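## Task

Type the word "TAG" on the keyboard. Every letter pressed in the right order counts toward it. Pressing a wrong key, or any key once the final letter is in, fails it, and so does breaking the keyboard by pushing hard on it. At the end the keyboard must lie flat on the table with its keys facing up, and it must stay that way without the robot holding it.

## Robot and tools

Robot: two six-joint arms, left_arm and right_arm, each ending in a two-finger gripper. The names are labels only; they do not match the sides of any image. The left_arm sits on the +y side.

Frame: one shared scene frame. The origin is on the table top midway between the arms, +x points out across the table, +z points up. Result state lines read `left_arm: ...` | `right_arm: ...` and give each gripper's end_effector_position (metres) and end_effector_quat_wxyz in this frame. These printed positions can be off, more so when an arm is stretched far. The fingers point along the gripper's +z axis and open and close along its y axis. end_effector_position is the spot between the pads when closed; closed fingertips extend about 33 mm past it, fully open ones about 9 mm. Closing pushes the fingertips about 24 mm further out, so keep clearance above surfaces.

Tool execute_actions, argument actions: a list holding one action, one wait, or nothing. Optional pictures (true/false) decides whether camera images come back; by default they do.
- Empty list: no command, just returns the state.
- Action: {"rows": [[...]], "steps": n}, n from 1 to 15 (default 15), each step 1/30 s. Up to 15 rows; each row is used for one step and the last row repeats to fill the remaining steps.
- Wait: {"steps": n} with no rows, n up to 300; it returns once n steps have passed since the previous result, and your reply time counts toward them.

Each row is a single list of 18 numbers, each in [-1, 1], covering both arms even if one stays still: left_arm's 6 joint values, then its gripper position, force_limit, speed; then the same 9 for right_arm. Joint order: waist, shoulder, elbow, forearm roll, wrist pitch, wrist roll.

Joint values are offsets, not poses. They are measured from that arm's joint angles in the latest result that reported them (before any such result in the scene, and for later calls in one reply, from where the arm is when the action begins), never from the previous row. Scale: 1.0 equals 1.983 rad for waist and shoulder, 2.38 rad for elbow, 2.975 rad for forearm roll, wrist pitch and wrist roll. So all zeros means go back to the reference angles, not hold still. Joint ranges (rad): waist -3.491 to 3.491, shoulder -3.140 to 3.140, elbow -1.187 to 4.328, forearm roll -3.316 to 3.316, wrist pitch -3.140 to 3.140, wrist roll -3.927 to 3.927. A request more than 0.010 rad beyond a range end is refused and nothing is sent; true ends may differ by up to 0.010 rad, and overshooting targets get clipped, reported as "joint sent to its limit" (possibly about an earlier, still running action). No such line does not prove there is room left.

Gripper numbers are absolute settings, not offsets. position: +1 fully open (140 mm), about -0.8 pads touch, -1 closes until blocked. force_limit: grip strength, roughly 14 N at -1, 60 N at 0, 107 N at +1. speed: pad gap rate, about 30 mm/s at -1, 140 at 0, 250 at +1. To keep a gripper unchanged, repeat its previous three numbers; a 0 is a real command. object_status: 0 moving, 1 blocked while opening, 2 blocked while closing (a grip), 3 at the target or pads met. position_measured is in counts (3 open, 230 pads met), not millimetres. To squeeze harder while status is 2, raise force_limit and also nudge position (e.g. -1 to -0.98).

Motion limits: joint targets move at most 2.62 (waist, shoulder), 3.14 (elbow), 3.93 (wrist joints) rad/s, with 0.5 s to accelerate; each target stays within 0.805/0.966/1.21 rad of the measured angle, and targets that would shift the gripper over 70 mm from where it is are scaled back. Big moves therefore take several calls. Between calls the arms keep heading to the last row's target until they settle or a step is HELD.

Result lines: Joint positions and Joint velocities, one block per arm in joint order (rad, rad/s). "joint command not followed" means a clearance check altered or blocked joint targets; the rest of the row still ran. HELD marks steps where your row was not (fully) sent. TORQUE FAULT or FORCE FAULT (contact force 150 N, or joint load limit: 145 N m for waist, shoulder, elbow; 36.4 N m for the wrist joints) halts that arm for 10 s and drops the rest of the call. MOTOR HOT warns of heating; OVER-TEMPERATURE FAULT brakes the arm until cool.

Tool zoom_image: camera (cam_head_left, cam_head_right, cam_left_wrist, cam_right_wrist) and region [x0, y0, x1, y1] in pixels, top-left origin, at most 504 by 504. Head images are 896x504, wrist images 504x504. Calibration lines give K, distortion and T_world_to_cam per camera; these are approximate.

Tool finished_scene: scene = the current scene's number.

For typing: press each key with a fingertip lightly and briefly, lift clear before the next key, and never touch other keys. Avoid hard pushes, collisions between arms, shoving the keyboard, flipping it, or sending anything off the table. Leave the keyboard flat, keys up, released.

Each tool is called after ">>>" in YAML: its name, and indented under it one key for each argument.

## Session

>>> execute_actions:
  actions: []

Scene clock: 0.00 s of 4023.00 s.
left_arm: end_effector_position=(+0.6307, +0.5730, +0.2279) position_measured=230 object_status=3 end_effector_quat_wxyz=(+0.666, -0.506, -0.429, -0.340) | right_arm: end_effector_position=(+0.4642, -0.5604, +0.2719) position_measured=230 object_status=3 end_effector_quat_wxyz=(+0.001, +0.997, -0.074, +0.001)
Joint positions: left_arm=[-0.088  1.06   0.891 -1.627 -1.992  2.878] | right_arm=[ 0.264  0.132  0.218  0.002 -1.654  1.311]
Joint velocities: left_arm=[-0.     0.001 -0.001  0.    -0.     0.001] | right_arm=[ 0.002  0.     0.     0.     0.    -0.   ]

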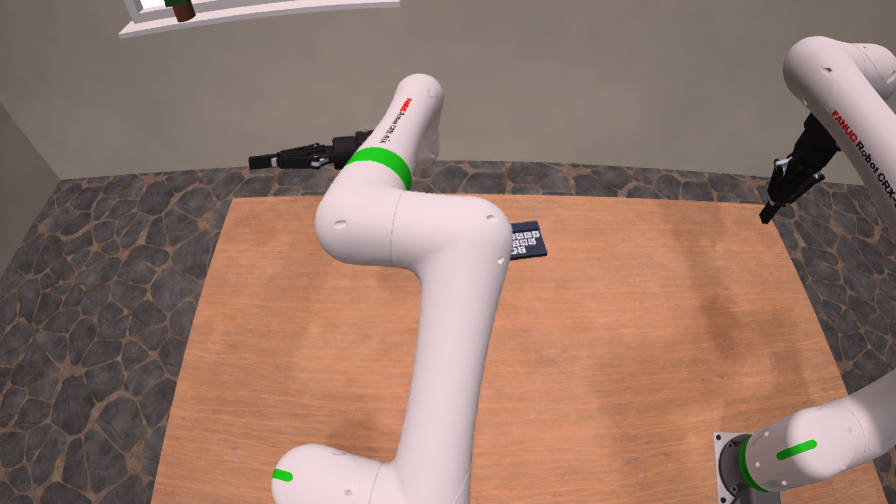

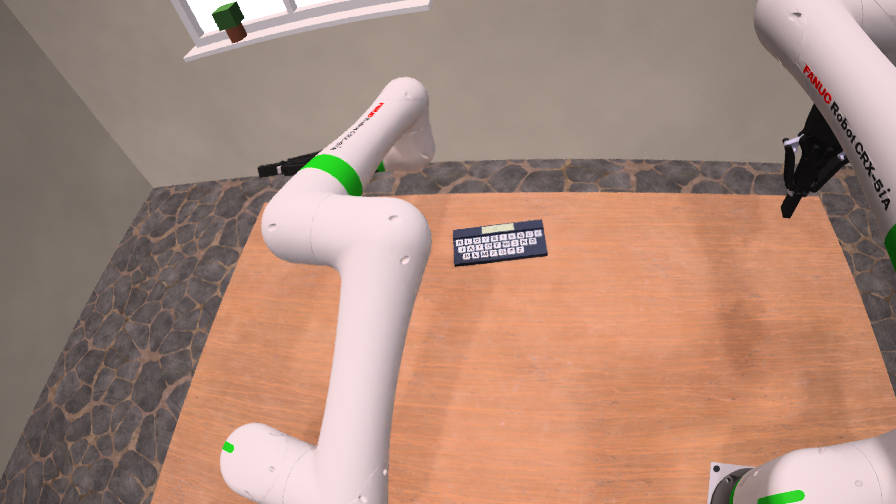

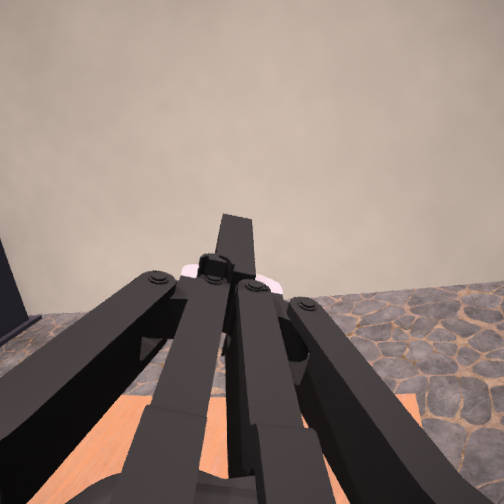

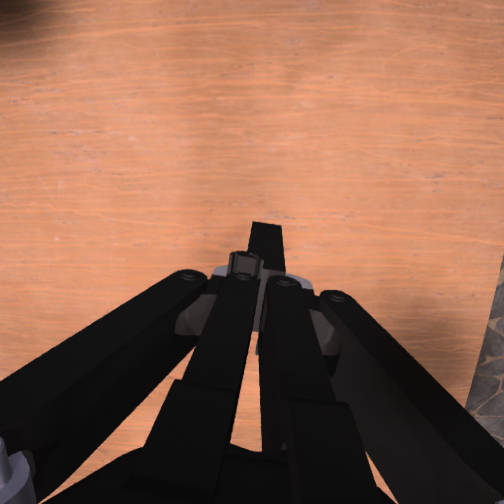

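>>> zoom_image:
  camera: "cam_head_right"
  region: [440,210,560,275]

Region (440, 210, 560, 275) of cam_head_right's 896x504 image, scaled by 4.200, with more detail than that image has; it fills the top 273 rows of this view, and the rest is white.

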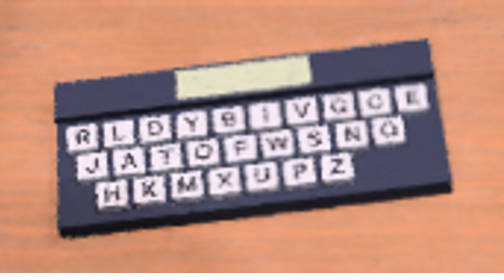

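>>> execute_actions:
  actions:
    - {"rows":[[-0.035,-0.431,-0.403,0.547,0.351,0.31,-1,0,0,0,0,0,0,0,0,-1,0,0]]}
  pictures: false

>>> execute_actions:
  actions:
    - {"steps":75}

Scene clock: 19.03 s of 4023.00 s.
left_arm: end_effector_position=(+0.6319, +0.4856, +0.1299) position_measured=233 object_status=3 end_effector_quat_wxyz=(-0.401, +0.663, +0.521, +0.357) | right_arm: end_effector_position=(+0.4642, -0.5604, +0.2719) position_measured=233 object_status=3 end_effector_quat_wxyz=(+0.001, +0.997, -0.074, +0.001)
Joint positions: left_arm=[-0.114  0.749  0.538 -1.114 -1.608  3.217] | right_arm=[ 0.264  0.132  0.218  0.002 -1.654  1.311]
Joint velocities: left_arm=[-0.044 -0.563 -0.626  1.141  0.68   0.597] | right_arm=[-0.002 -0.    -0.    -0.     0.001  0.   ]
Steps of this call (steps 1 to 90: nothing new was sent; then 15.53 s passed at rest; steps 91 to 105: all 15 steps of this action). Readings (joint positions | what the end effector reports):
91: left_arm=[-0.088 1.059 0.890 -1.627 -1.992 2.878] | right_arm=[0.264 0.132 0.218 0.002 -1.654 1.311] | left_arm position_measured=230 object_status=0 | right_arm position_measured=230 object_status=0
92: left_arm=[-0.088 1.056 0.886 -1.622 -1.988 2.881] | right_arm=[0.264 0.132 0.218 0.002 -1.654 1.311] | left_arm position_measured=233 object_status=0 | right_arm position_measured=233 object_status=0
94: left_arm=[-0.090 1.033 0.858 -1.586 -1.957 2.909] | right_arm=[0.264 0.132 0.218 0.002 -1.654 1.311] | left_arm position_measured=233 object_status=0 | right_arm position_measured=233 object_status=0
98: left_arm=[-0.100 0.919 0.726 -1.415 -1.813 3.036] | right_arm=[0.264 0.132 0.218 0.002 -1.654 1.311] | left_arm position_measured=233 object_status=3 | right_arm position_measured=233 object_status=3
105: the state above

Scene clock: 21.53 s of 4023.00 s.
left_arm: end_effector_position=(+0.5312, +0.0780, +0.1354) position_measured=233 object_status=3 end_effector_quat_wxyz=(+0.164, +0.540, +0.824, +0.057) | right_arm: end_effector_position=(+0.4642, -0.5604, +0.2719) position_measured=233 object_status=3 end_effector_quat_wxyz=(+0.001, +0.997, -0.074, +0.001)
Joint positions: left_arm=[-0.158  0.205 -0.069  0.    -0.948  3.8  ] | right_arm=[ 0.264  0.132  0.218  0.002 -1.654  1.311]
Joint velocities: left_arm=[-0.    -0.001  0.     0.     0.002  0.001] | right_arm=[ 0.002 -0.    -0.    -0.001  0.     0.   ]
Steps of this call (steps 1 to 60: the robot went on to your last target; steps 61 to 75: nothing new was sent). Readings (joint positions | what the end effector reports):
1: left_arm=[-0.115 0.731 0.517 -1.075 -1.585 3.237] | right_arm=[0.264 0.132 0.218 0.002 -1.654 1.311] | left_arm position_measured=233 object_status=3 | right_arm position_measured=233 object_status=3
2: left_arm=[-0.117 0.712 0.496 -1.037 -1.563 3.257] | right_arm=[0.264 0.132 0.218 0.002 -1.654 1.311] | left_arm position_measured=233 object_status=3 | right_arm position_measured=233 object_status=3
4: left_arm=[-0.120 0.676 0.456 -0.963 -1.519 3.296] | right_arm=[0.264 0.132 0.218 0.002 -1.654 1.311] | left_arm position_measured=233 object_status=3 | right_arm position_measured=233 object_status=3
8: left_arm=[-0.125 0.605 0.377 -0.819 -1.433 3.371] | right_arm=[0.264 0.132 0.218 0.002 -1.654 1.311] | left_arm position_measured=233 object_status=3 | right_arm position_measured=233 object_status=3
75: the state above
All arms were judged still, so your last target was given up. Only a new action makes them travel on or press farther. Fingers that are still opening or closing keep moving.
camera_calibration (this result's frames):
cam_left_wrist: T_world_to_cam=[[0.7593, 0.608769, 0.229921, -0.490283], [0.365897, -0.69158, 0.622765, -0.218111], [0.538128, -0.388738, -0.747864, 0.0211323], [0, 0, 0, 1]] pos_world=[0.440707, 0.155842, 0.264362]
cam_right_wrist: T_world_to_cam=[[-0.000309306, -0.999064, -0.0432545, -0.541636], [-0.942744, -0.0141349, 0.333219, 0.346291], [-0.333518, 0.040881, -0.941857, 0.608939], [0, 0, 0, 1]] pos_world=[0.529388, -0.561128, 0.434715]

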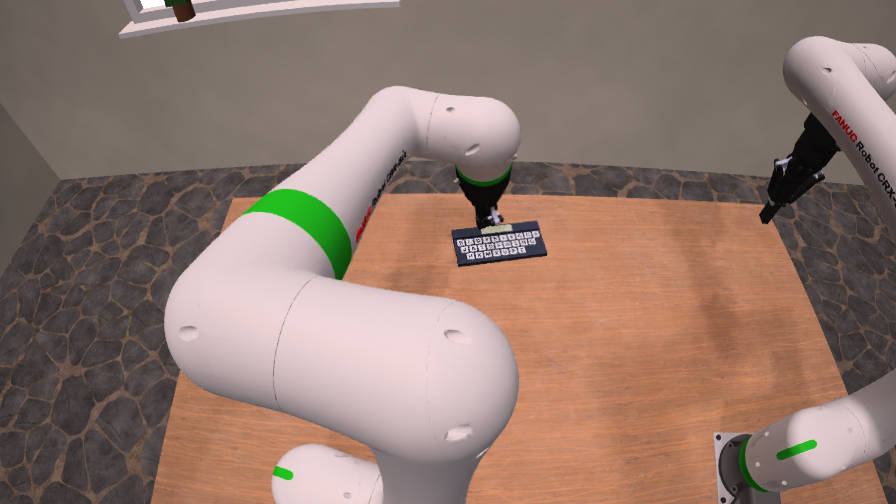

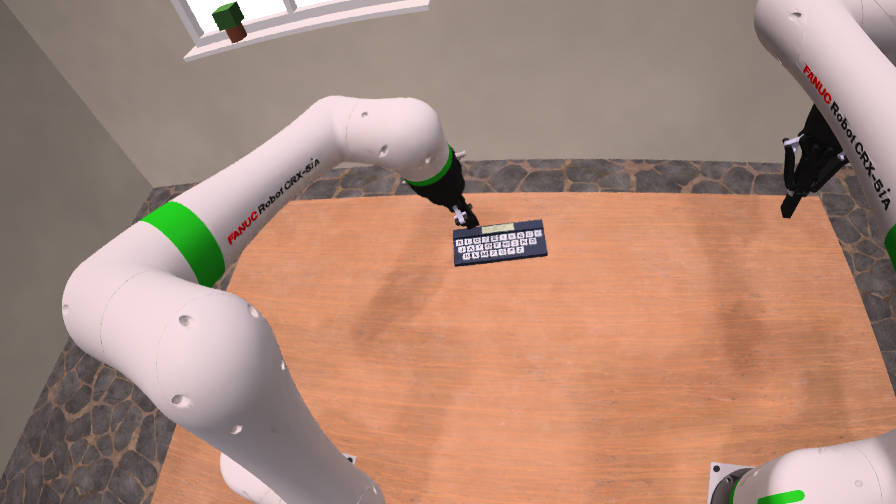

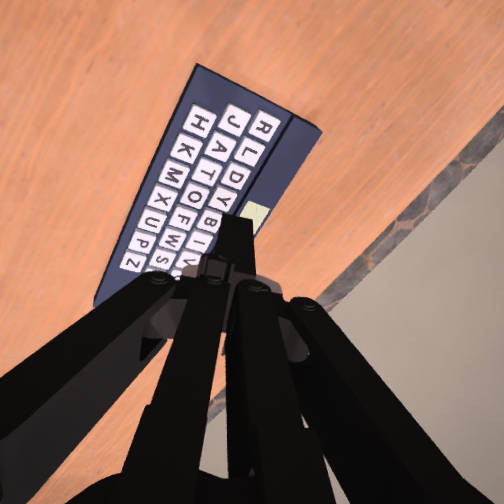

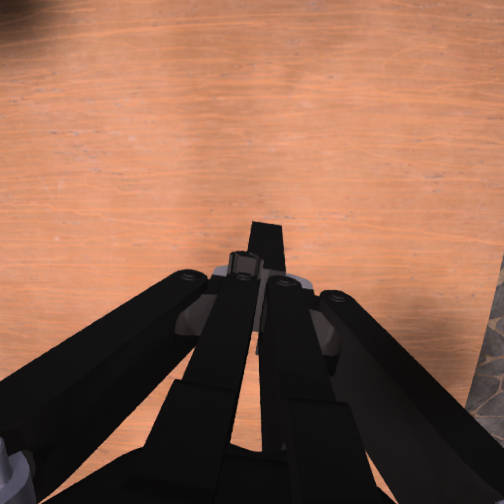

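>>> execute_actions:
  actions:
    - {"rows":[[-0.0058,0.0376,-0.018,0,0.0395,0,-1,0,0,0,0,0,0,0,0,-1,0,0]]}

Scene clock: 27.37 s of 4023.00 s.
left_arm: end_effector_position=(+0.5408, +0.0680, +0.0804) position_measured=233 object_status=3 end_effector_quat_wxyz=(+0.165, +0.545, +0.820, +0.056) | right_arm: end_effector_position=(+0.4642, -0.5604, +0.2719) position_measured=233 object_status=3 end_effector_quat_wxyz=(+0.001, +0.997, -0.074, +0.001)
Joint positions: left_arm=[-0.169  0.279 -0.111  0.    -0.831  3.8  ] | right_arm=[ 0.264  0.132  0.218  0.002 -1.654  1.311]
Joint velocities: left_arm=[-0.001  0.002 -0.    -0.     0.    -0.002] | right_arm=[ 0. -0.  0.  0. -0. -0.]
Steps of this call (steps 1 to 90: nothing new was sent; then 2.33 s passed at rest; steps 91 to 105: all 15 steps of this action). Readings (joint positions | what the end effector reports):
91: left_arm=[-0.158 0.205 -0.069 0.000 -0.948 3.800] | right_arm=[0.264 0.132 0.218 0.002 -1.654 1.311] | left_arm position_measured=233 object_status=3 | right_arm position_measured=233 object_status=3
92: left_arm=[-0.158 0.207 -0.070 0.000 -0.942 3.800] | right_arm=[0.264 0.132 0.218 0.002 -1.654 1.311] | left_arm position_measured=233 object_status=3 | right_arm position_measured=233 object_status=3
94: left_arm=[-0.162 0.230 -0.084 0.000 -0.907 3.800] | right_arm=[0.264 0.132 0.218 0.002 -1.654 1.311] | left_arm position_measured=233 object_status=3 | right_arm position_measured=233 object_status=3
98: left_arm=[-0.169 0.278 -0.111 0.000 -0.833 3.800] | right_arm=[0.264 0.132 0.218 0.002 -1.654 1.311] | left_arm position_measured=233 object_status=3 | right_arm position_measured=233 object_status=3
105: the state above
camera_calibration (this result's frames):
cam_left_wrist: T_world_to_cam=[[0.766197, 0.600032, 0.230009, -0.48203], [0.357847, -0.695701, 0.622853, -0.189625], [0.533749, -0.39492, -0.747763, -0.0262168], [0, 0, 0, 1]] pos_world=[0.451179, 0.146957, 0.209376]
cam_right_wrist: T_world_to_cam=[[-0.000309397, -0.999064, -0.0432544, -0.541636], [-0.942744, -0.0141347, 0.333219, 0.346291], [-0.333518, 0.040881, -0.941857, 0.608939], [0, 0, 0, 1]] pos_world=[0.529388, -0.561128, 0.434715]

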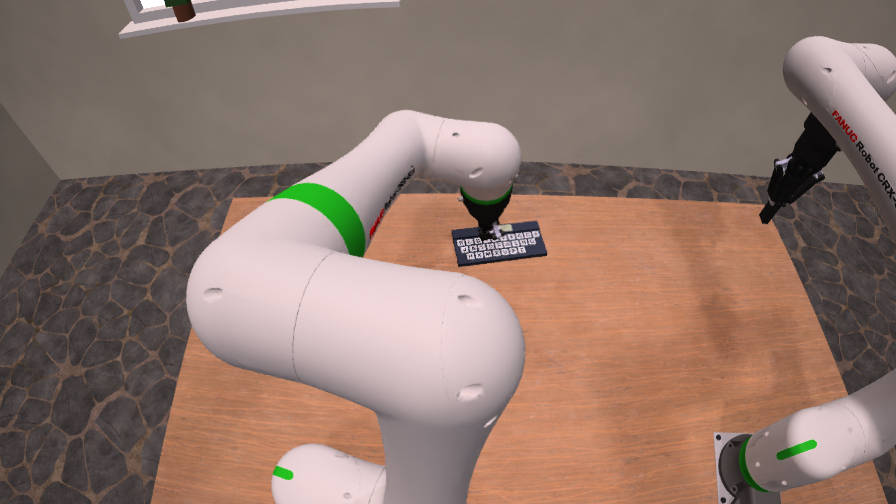

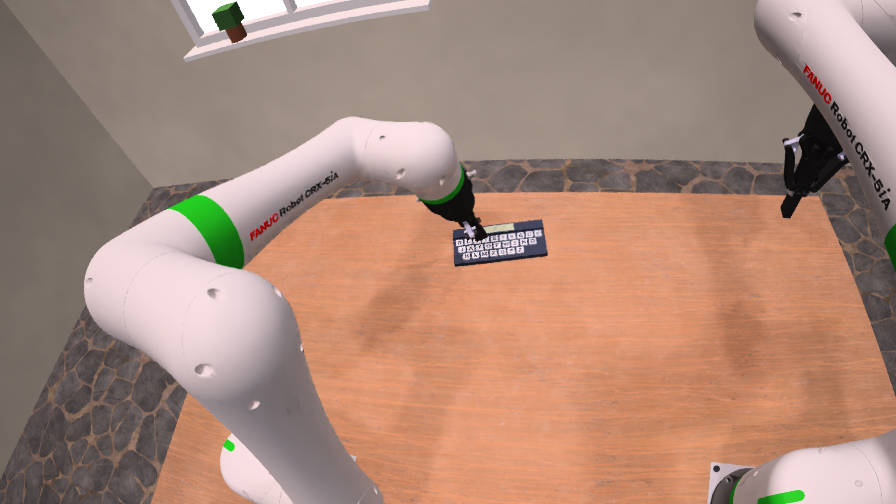

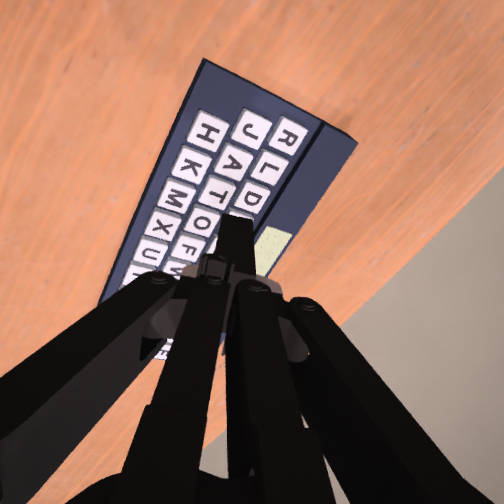

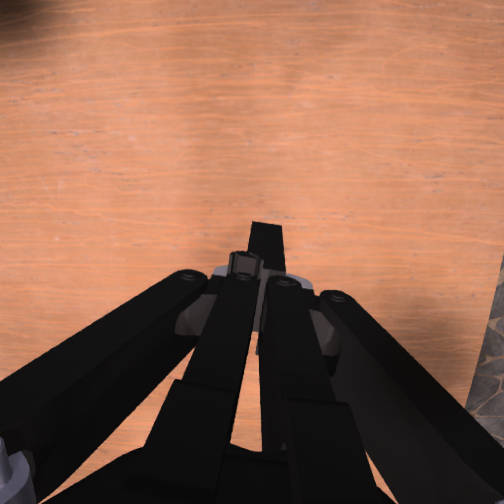

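>>> execute_actions:
  actions:
    - {"rows":[[-0.0008,0.0134,-0.0046,0,0.0126,0,-1,0,0,0,0,0,0,0,0,-1,0,0]],"steps":10}

>>> zoom_image:
  camera: "cam_left_wrist"
  region: [150,120,330,300]

>>> zoom_image:
  camera: "cam_head_right"
  region: [445,210,525,270]

Scene clock: 33.17 s of 4023.00 s.
left_arm: end_effector_position=(+0.5442, +0.0661, +0.0625) position_measured=233 object_status=3 end_effector_quat_wxyz=(+0.165, +0.545, +0.820, +0.056) | right_arm: end_effector_position=(+0.4642, -0.5604, +0.2719) position_measured=233 object_status=3 end_effector_quat_wxyz=(+0.001, +0.997, -0.074, +0.001)
Joint positions: left_arm=[-0.171  0.306 -0.122  0.    -0.793  3.8  ] | right_arm=[ 0.264  0.132  0.218  0.002 -1.654  1.311]
Joint velocities: left_arm=[-0.     0.002  0.     0.     0.002  0.001] | right_arm=[-0.001  0.     0.    -0.     0.001  0.   ]
Steps of this call (steps 1 to 15: the robot went on to your last target; steps 16 to 90: nothing new was sent; then 2.47 s passed at rest; steps 91 to 100: all 10 steps of this action). Readings (joint positions | what the end effector reports):
91: left_arm=[-0.169 0.280 -0.112 0.000 -0.830 3.800] | right_arm=[0.264 0.132 0.218 0.002 -1.654 1.311] | left_arm position_measured=233 object_status=3 | right_arm position_measured=233 object_status=3
92: left_arm=[-0.169 0.283 -0.113 0.000 -0.825 3.800] | right_arm=[0.264 0.132 0.218 0.002 -1.654 1.311] | left_arm position_measured=233 object_status=3 | right_arm position_measured=233 object_status=3
94: left_arm=[-0.170 0.299 -0.120 0.000 -0.803 3.800] | right_arm=[0.264 0.132 0.218 0.002 -1.654 1.311] | left_arm position_measured=233 object_status=3 | right_arm position_measured=233 object_status=3
98: left_arm=[-0.171 0.306 -0.122 0.000 -0.793 3.800] | right_arm=[0.264 0.132 0.218 0.002 -1.654 1.311] | left_arm position_measured=233 object_status=3 | right_arm position_measured=233 object_status=3
100: the state above
camera_calibration (this result's frames):
cam_left_wrist: T_world_to_cam=[[0.767166, 0.59874, 0.230146, -0.47984], [0.356658, -0.696374, 0.622782, -0.180337], [0.533152, -0.395694, -0.74778, -0.0417916], [0, 0, 0, 1]] pos_world=[0.454717, 0.145181, 0.191493]
cam_right_wrist: T_world_to_cam=[[-0.000309509, -0.999064, -0.0432546, -0.541636], [-0.942744, -0.0141347, 0.333218, 0.346291], [-0.333518, 0.0408811, -0.941857, 0.608939], [0, 0, 0, 1]] pos_world=[0.529388, -0.561128, 0.434715]

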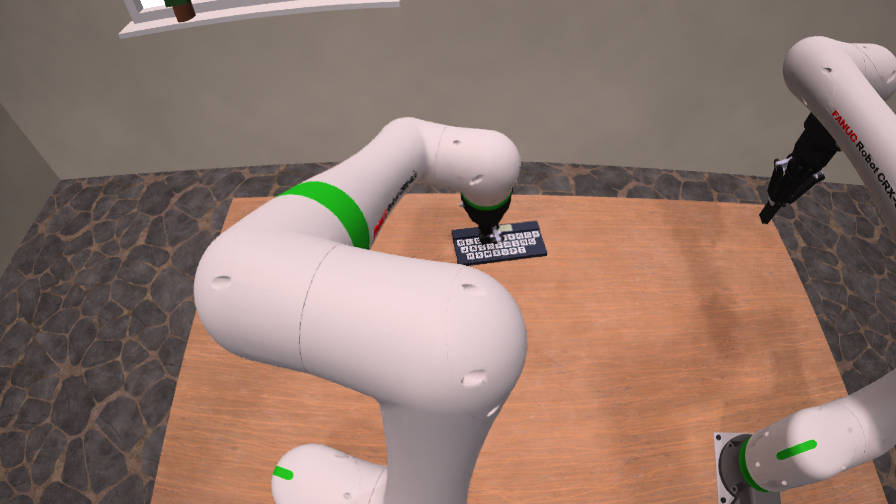

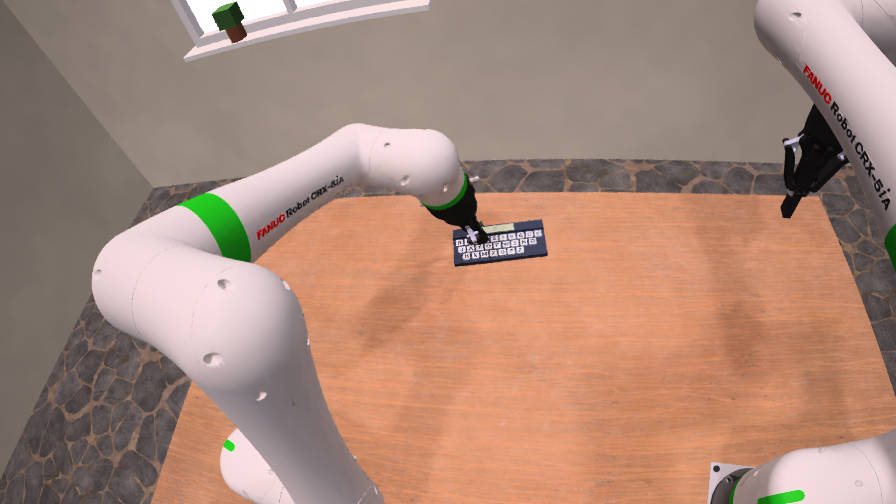

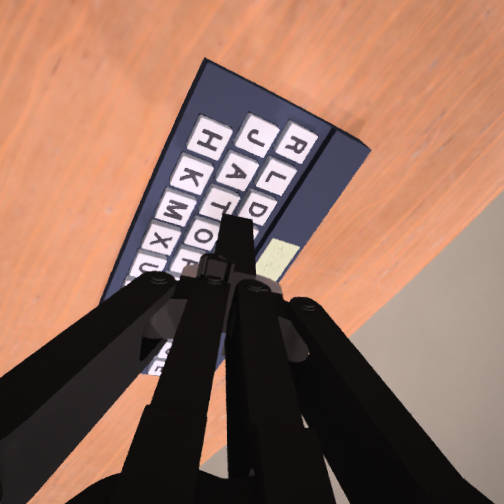

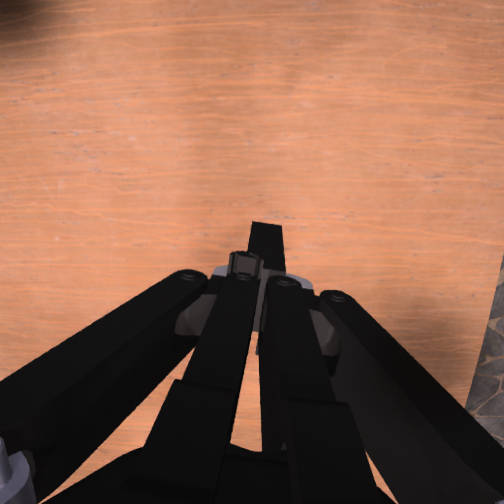

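Region (150, 120, 330, 300) of cam_left_wrist's 504x504 image, scaled by 2.800, with more detail than that image has.

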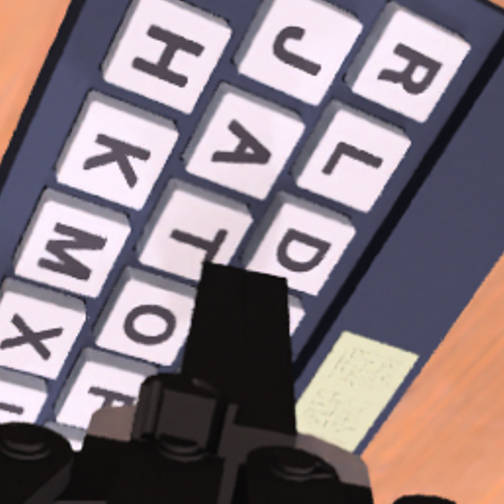

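Region (445, 210, 525, 270) of cam_head_right's 896x504 image, scaled by 6.300, with more detail than that image has; it fills the top 378 rows of this view, and the rest is white.

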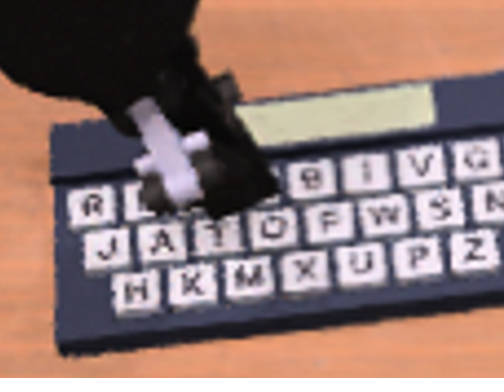

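>>> execute_actions:
  actions:
    - {"rows":[[0.0016,0.0042,-0.005,0,0.0068,0,-1,0,0,0,0,0,0,0,0,-1,0,0]],"steps":10}

>>> zoom_image:
  camera: "cam_head_right"
  region: [445,210,525,270]

Scene clock: 37.00 s of 4023.00 s.
left_arm: end_effector_position=(+0.5446, +0.0680, +0.0537) position_measured=233 object_status=3 end_effector_quat_wxyz=(+0.165, +0.544, +0.821, +0.056) | right_arm: end_effector_position=(+0.4642, -0.5604, +0.2719) position_measured=233 object_status=3 end_effector_quat_wxyz=(+0.001, +0.997, -0.074, +0.001)
Joint positions: left_arm=[-0.168  0.314 -0.134  0.    -0.773  3.8  ] | right_arm=[ 0.264  0.132  0.218  0.002 -1.654  1.311]
Joint velocities: left_arm=[ 0.001  0.002 -0.002 -0.005 -0.001  0.001] | right_arm=[ 0.001 -0.     0.     0.    -0.001 -0.   ]
Steps of this call (steps 1 to 15: the robot went on to your last target; steps 16 to 90: nothing new was sent; then 0.50 s passed at rest; steps 91 to 100: all 10 steps of this action). Readings (joint positions | what the end effector reports):
91: left_arm=[-0.171 0.306 -0.123 0.000 -0.793 3.800] | right_arm=[0.264 0.132 0.218 0.002 -1.654 1.311] | left_arm position_measured=233 object_status=3 | right_arm position_measured=233 object_status=3
92: left_arm=[-0.170 0.308 -0.125 0.000 -0.788 3.800] | right_arm=[0.264 0.132 0.218 0.002 -1.654 1.311] | left_arm position_measured=233 object_status=3 | right_arm position_measured=233 object_status=3
94: left_arm=[-0.169 0.313 -0.133 0.000 -0.776 3.800] | right_arm=[0.264 0.132 0.218 0.002 -1.654 1.311] | left_arm position_measured=233 object_status=3 | right_arm position_measured=233 object_status=3
98: left_arm=[-0.168 0.314 -0.134 0.000 -0.773 3.800] | right_arm=[0.264 0.132 0.218 0.002 -1.654 1.311] | left_arm position_measured=233 object_status=3 | right_arm position_measured=233 object_status=3
100: the state above
camera_calibration (this result's frames):
cam_left_wrist: T_world_to_cam=[[0.765275, 0.601216, 0.229988, -0.478378], [0.35887, -0.695096, 0.622939, -0.175027], [0.534385, -0.394183, -0.747698, -0.0487172], [0, 0, 0, 1]] pos_world=[0.454937, 0.146744, 0.182627]
cam_right_wrist: T_world_to_cam=[[-0.00030933, -0.999064, -0.0432544, -0.541636], [-0.942744, -0.0141348, 0.333219, 0.346291], [-0.333518, 0.0408809, -0.941857, 0.608939], [0, 0, 0, 1]] pos_world=[0.529388, -0.561128, 0.434715]

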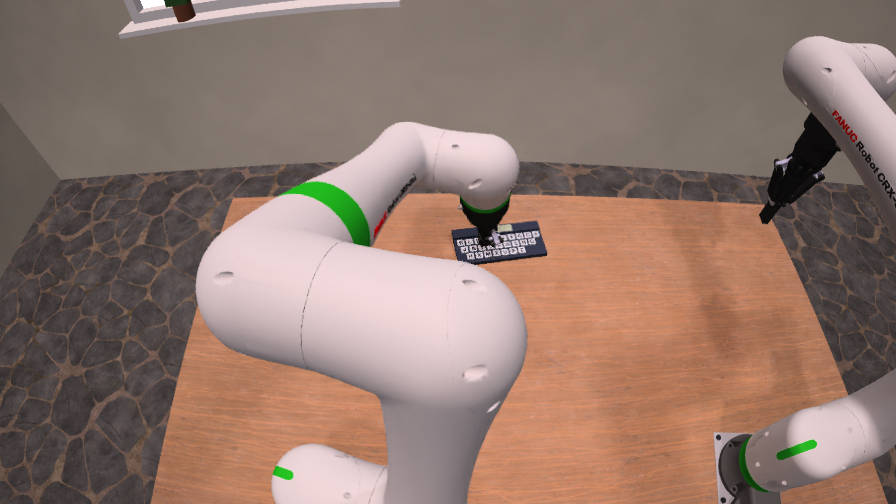

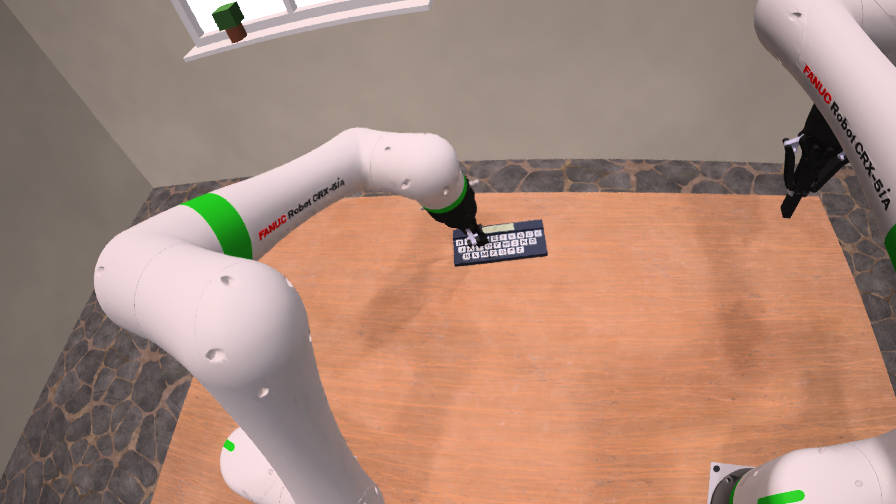

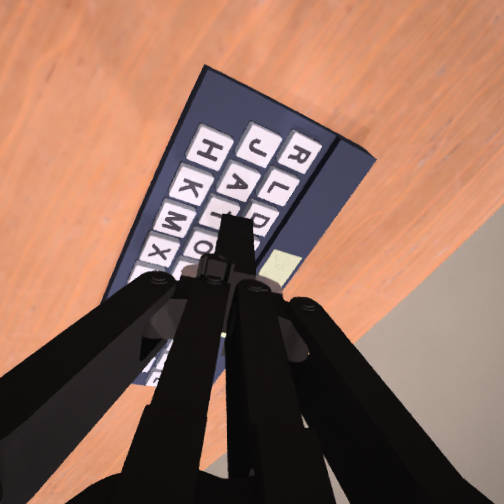

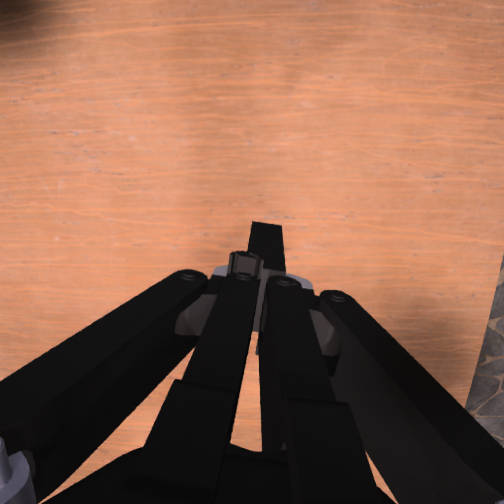

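Region (445, 210, 525, 270) of cam_head_right's 896x504 image, scaled by 6.300, with more detail than that image has; it fills the top 378 rows of this view, and the rest is white.

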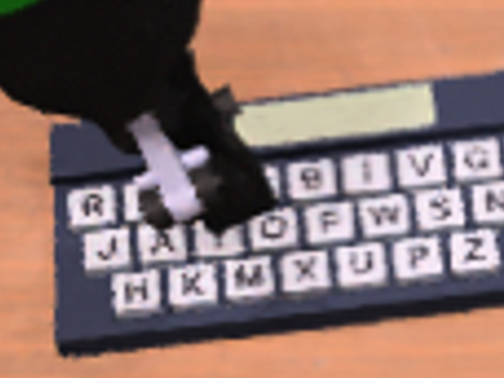

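>>> execute_actions:
  actions:
    - {"rows":[[0,-0.0013,-0.0035,0,0.002,0,-1,0,0,0,0,0,0,0,0,-1,0,0]],"steps":8}

>>> zoom_image:
  camera: "cam_left_wrist"
  region: [150,150,330,330]

Scene clock: 41.50 s of 4023.00 s.
left_arm: end_effector_position=(+0.5427, +0.0686, +0.0517) position_measured=233 object_status=3 end_effector_quat_wxyz=(+0.165, +0.544, +0.821, +0.056) | right_arm: end_effector_position=(+0.4642, -0.5604, +0.2719) position_measured=233 object_status=3 end_effector_quat_wxyz=(+0.001, +0.997, -0.074, +0.001)
Joint positions: left_arm=[-0.168  0.312 -0.142  0.    -0.767  3.8  ] | right_arm=[ 0.264  0.132  0.218  0.002 -1.654  1.311]
Joint velocities: left_arm=[-0.    -0.002 -0.001  0.     0.001  0.   ] | right_arm=[ 0.001  0.    -0.    -0.    -0.001 -0.   ]
Steps of this call (steps 1 to 15: the robot went on to your last target; steps 16 to 90: nothing new was sent; then 1.23 s passed at rest; steps 91 to 98: all 8 steps of this action). Readings (joint positions | what the end effector reports):
91: left_arm=[-0.168 0.314 -0.134 0.000 -0.773 3.800] | right_arm=[0.264 0.132 0.218 0.002 -1.654 1.311] | left_arm position_measured=233 object_status=3 | right_arm position_measured=233 object_status=3
92: left_arm=[-0.168 0.314 -0.137 0.000 -0.771 3.800] | right_arm=[0.264 0.132 0.218 0.002 -1.654 1.311] | left_arm position_measured=233 object_status=3 | right_arm position_measured=233 object_status=3
94: left_arm=[-0.168 0.312 -0.141 0.000 -0.768 3.800] | right_arm=[0.264 0.132 0.218 0.002 -1.654 1.311] | left_arm position_measured=233 object_status=3 | right_arm position_measured=233 object_status=3
98: the state above
camera_calibration (this result's frames):
cam_left_wrist: T_world_to_cam=[[0.765248, 0.601175, 0.230184, -0.476838], [0.358829, -0.695229, 0.622815, -0.172596], [0.534451, -0.394011, -0.747741, -0.0489844], [0, 0, 0, 1]] pos_world=[0.453011, 0.147369, 0.180628]
cam_right_wrist: T_world_to_cam=[[-0.00030959, -0.999064, -0.0432545, -0.541636], [-0.942744, -0.0141346, 0.333219, 0.346291], [-0.333518, 0.040881, -0.941857, 0.608939], [0, 0, 0, 1]] pos_world=[0.529388, -0.561128, 0.434715]

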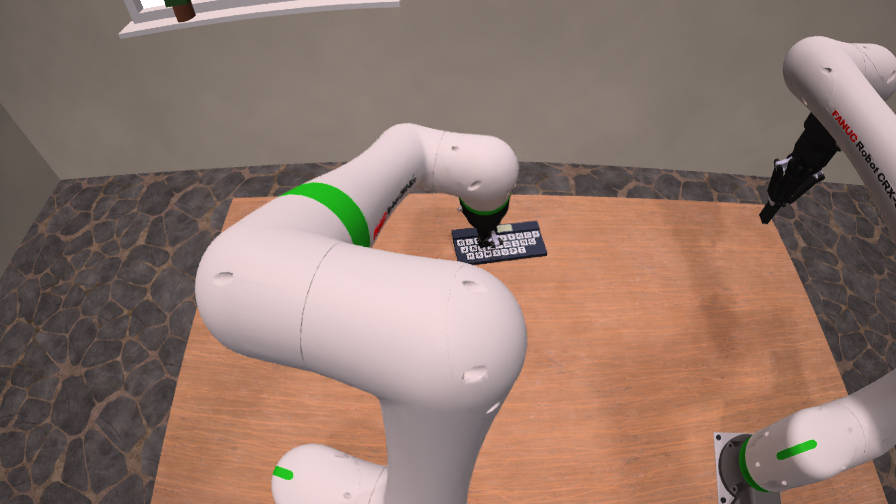

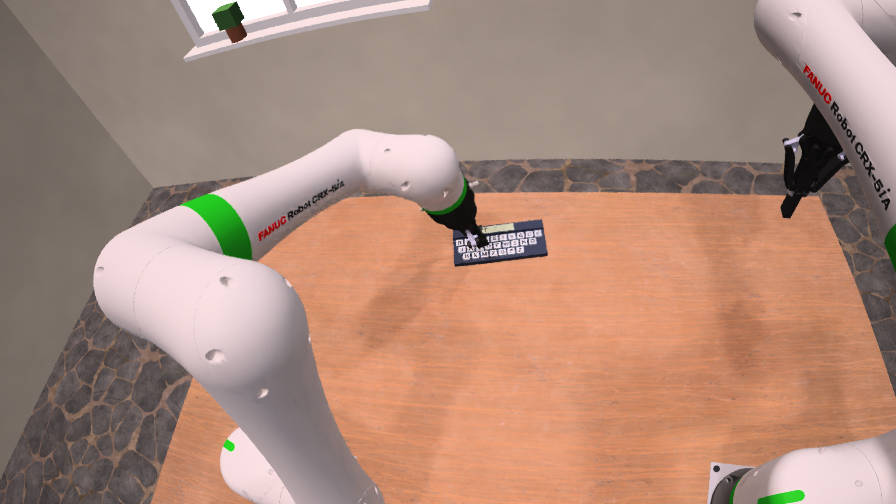

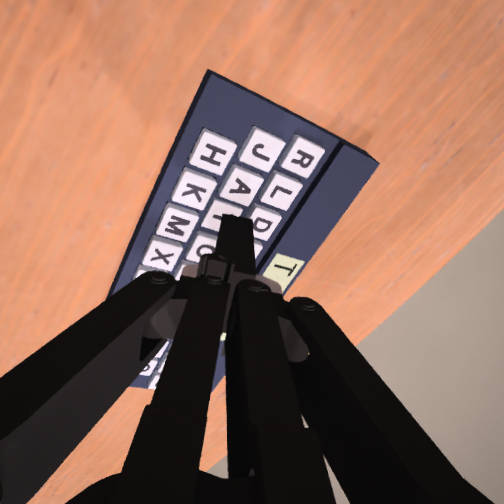

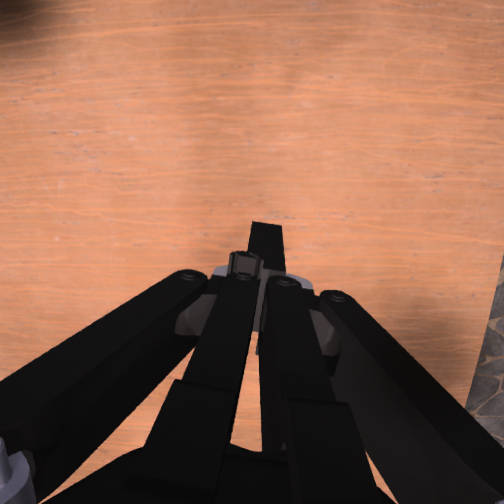

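Region (150, 150, 330, 330) of cam_left_wrist's 504x504 image, scaled by 2.800, with more detail than that image has.

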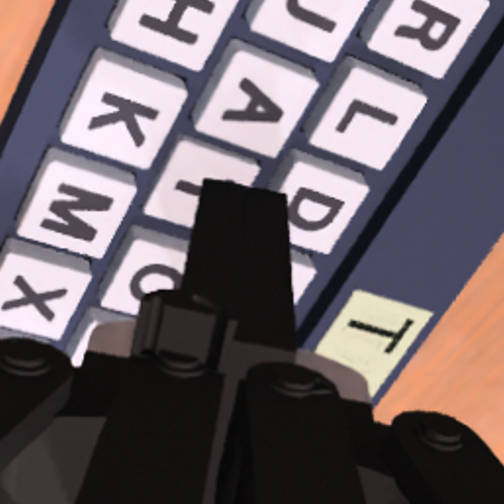

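>>> execute_actions:
  actions:
    - {"rows":[[0,-0.0035,0.0035,0,-0.0052,0,-1,0,0,0,0,0,0,0,0,-1,0,0]],"steps":7}
  pictures: false

>>> execute_actions:
  actions:
    - {"rows":[[0.016,-0.0152,-0.0163,0,0.0029,0,-1,0,0,0,0,0,0,0,0,-1,0,0]],"steps":10}
  pictures: false

>>> execute_actions:
  actions:
    - {"rows":[[0,0.0026,-0.0025,0,0.0037,0,-1,0,0,0,0,0,0,0,0,-1,0,0]],"steps":7}

Scene clock: 46.53 s of 4023.00 s.
left_arm: end_effector_position=(+0.5427, +0.0685, +0.0584) position_measured=233 object_status=3 end_effector_quat_wxyz=(+0.165, +0.544, +0.821, +0.056) | right_arm: end_effector_position=(+0.4642, -0.5604, +0.2719) position_measured=233 object_status=3 end_effector_quat_wxyz=(+0.001, +0.997, -0.074, +0.001)
Joint positions: left_arm=[-0.168  0.305 -0.134  0.    -0.782  3.8  ] | right_arm=[ 0.264  0.132  0.218  0.002 -1.654  1.311]
Joint velocities: left_arm=[ 0.    -0.001  0.004  0.    -0.004 -0.001] | right_arm=[ 0.001  0.    -0.    -0.    -0.001  0.   ]
Steps of this call (steps 1 to 15: the robot went on to your last target; steps 16 to 90: nothing new was sent; then 1.80 s passed at rest; steps 91 to 97: all 7 steps of this action). Readings (joint positions | what the end effector reports):
91: left_arm=[-0.168 0.311 -0.142 0.000 -0.767 3.800] | right_arm=[0.264 0.132 0.218 0.002 -1.654 1.311] | left_arm position_measured=233 object_status=3 | right_arm position_measured=233 object_status=3
92: left_arm=[-0.168 0.310 -0.140 0.000 -0.771 3.800] | right_arm=[0.264 0.132 0.218 0.002 -1.654 1.311] | left_arm position_measured=233 object_status=3 | right_arm position_measured=233 object_status=3
94: left_arm=[-0.168 0.305 -0.135 0.000 -0.780 3.800] | right_arm=[0.264 0.132 0.218 0.002 -1.654 1.311] | left_arm position_measured=233 object_status=3 | right_arm position_measured=233 object_status=3
97: the state above

Scene clock: 46.87 s of 4023.00 s.
left_arm: end_effector_position=(+0.5385, +0.0899, +0.0585) position_measured=233 object_status=3 end_effector_quat_wxyz=(+0.164, +0.531, +0.829, +0.058) | right_arm: end_effector_position=(+0.4642, -0.5604, +0.2719) position_measured=233 object_status=3 end_effector_quat_wxyz=(+0.001, +0.997, -0.074, +0.001)
Joint positions: left_arm=[-0.136  0.275 -0.173  0.    -0.774  3.8  ] | right_arm=[ 0.264  0.132  0.218  0.002 -1.654  1.311]
Joint velocities: left_arm=[ 0.002 -0.002 -0.001 -0.001  0.001 -0.001] | right_arm=[ 0. -0. -0. -0. -0.  0.]
Steps of this call (steps 1 to 10: all 10 steps of this action). Readings (joint positions | what the end effector reports):
1: left_arm=[-0.168 0.305 -0.134 0.000 -0.782 3.800] | right_arm=[0.264 0.132 0.218 0.002 -1.654 1.311] | left_arm position_measured=233 object_status=3 | right_arm position_measured=233 object_status=3
2: left_arm=[-0.165 0.301 -0.138 0.000 -0.782 3.800] | right_arm=[0.264 0.132 0.218 0.002 -1.654 1.311] | left_arm position_measured=233 object_status=3 | right_arm position_measured=233 object_status=3
4: left_arm=[-0.146 0.284 -0.161 0.000 -0.777 3.800] | right_arm=[0.264 0.132 0.218 0.002 -1.654 1.311] | left_arm position_measured=233 object_status=3 | right_arm position_measured=233 object_status=3
8: left_arm=[-0.136 0.275 -0.173 0.000 -0.774 3.800] | right_arm=[0.264 0.132 0.218 0.002 -1.654 1.311] | left_arm position_measured=233 object_status=3 | right_arm position_measured=233 object_status=3
10: the state above

Scene clock: 47.10 s of 4023.00 s.
left_arm: end_effector_position=(+0.5384, +0.0900, +0.0539) position_measured=233 object_status=3 end_effector_quat_wxyz=(+0.164, +0.531, +0.829, +0.058) | right_arm: end_effector_position=(+0.4642, -0.5604, +0.2719) position_measured=233 object_status=3 end_effector_quat_wxyz=(+0.001, +0.997, -0.074, +0.001)
Joint positions: left_arm=[-0.136  0.28  -0.179  0.    -0.763  3.8  ] | right_arm=[ 0.264  0.132  0.218  0.002 -1.654  1.311]
Joint velocities: left_arm=[-0.     0.002  0.     0.     0.005 -0.   ] | right_arm=[ 0. -0.  0.  0.  0. -0.]
Steps of this call (steps 1 to 7: all 7 steps of this action). Readings (joint positions | what the end effector reports):
1: left_arm=[-0.136 0.275 -0.173 0.000 -0.773 3.800] | right_arm=[0.264 0.132 0.218 0.002 -1.654 1.311] | left_arm position_measured=233 object_status=3 | right_arm position_measured=233 object_status=3
2: left_arm=[-0.136 0.276 -0.175 0.000 -0.770 3.800] | right_arm=[0.264 0.132 0.218 0.002 -1.654 1.311] | left_arm position_measured=233 object_status=3 | right_arm position_measured=233 object_status=3
4: left_arm=[-0.136 0.279 -0.178 0.000 -0.764 3.800] | right_arm=[0.264 0.132 0.218 0.002 -1.654 1.311] | left_arm position_measured=233 object_status=3 | right_arm position_measured=233 object_status=3
7: the state above
camera_calibration (this result's frames):
cam_left_wrist: T_world_to_cam=[[0.745895, 0.625095, 0.229992, -0.478607], [0.380651, -0.683411, 0.622941, -0.170409], [0.546576, -0.377102, -0.747696, -0.0446812], [0, 0, 0, 1]] pos_world=[0.446278, 0.165866, 0.182822]
cam_right_wrist: T_world_to_cam=[[-0.000309314, -0.999064, -0.0432545, -0.541636], [-0.942744, -0.0141348, 0.333219, 0.346291], [-0.333518, 0.0408809, -0.941857, 0.608939], [0, 0, 0, 1]] pos_world=[0.529388, -0.561128, 0.434715]

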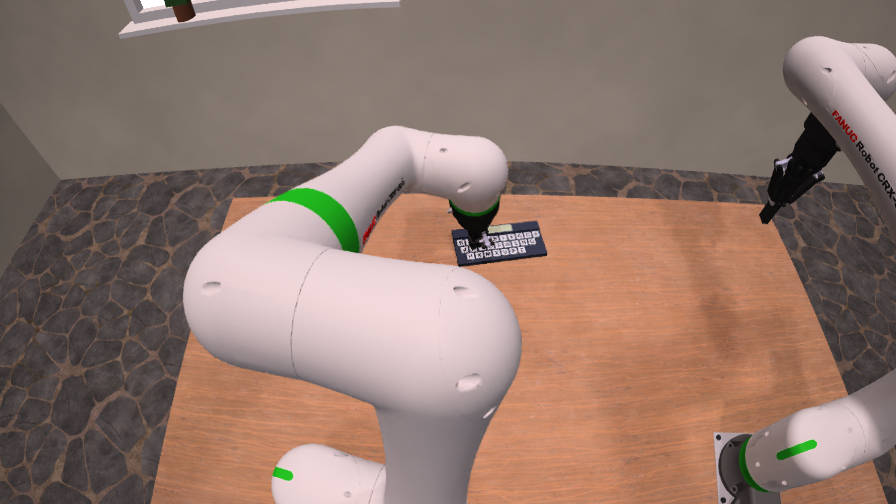

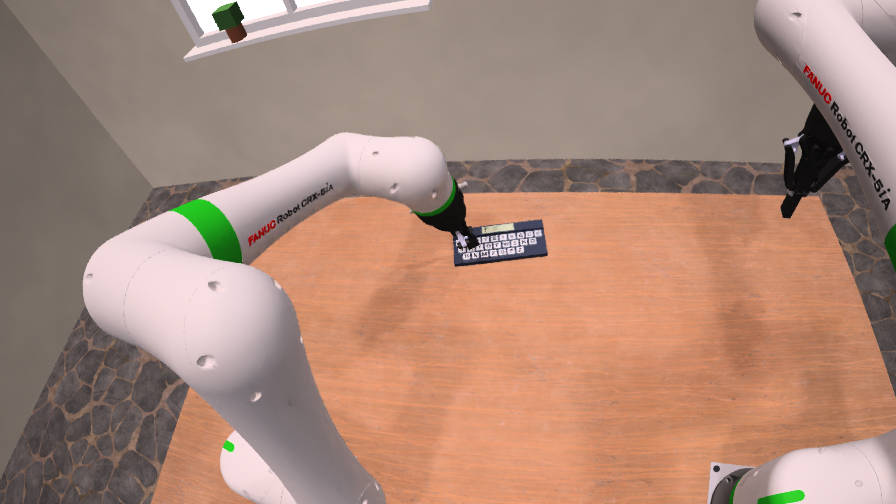

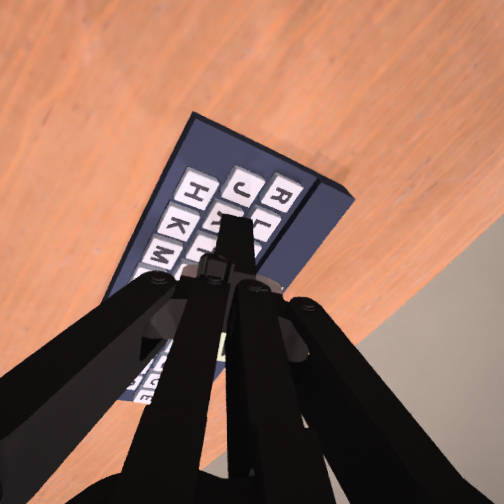

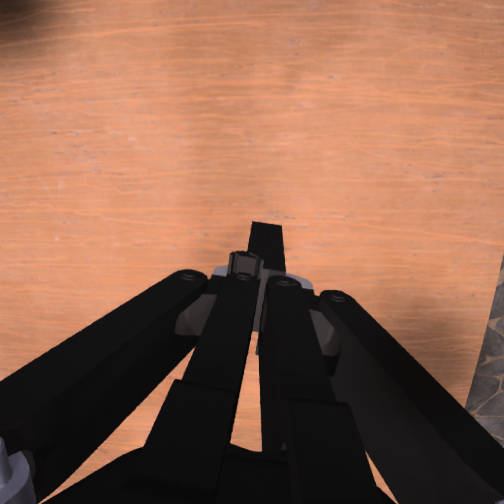

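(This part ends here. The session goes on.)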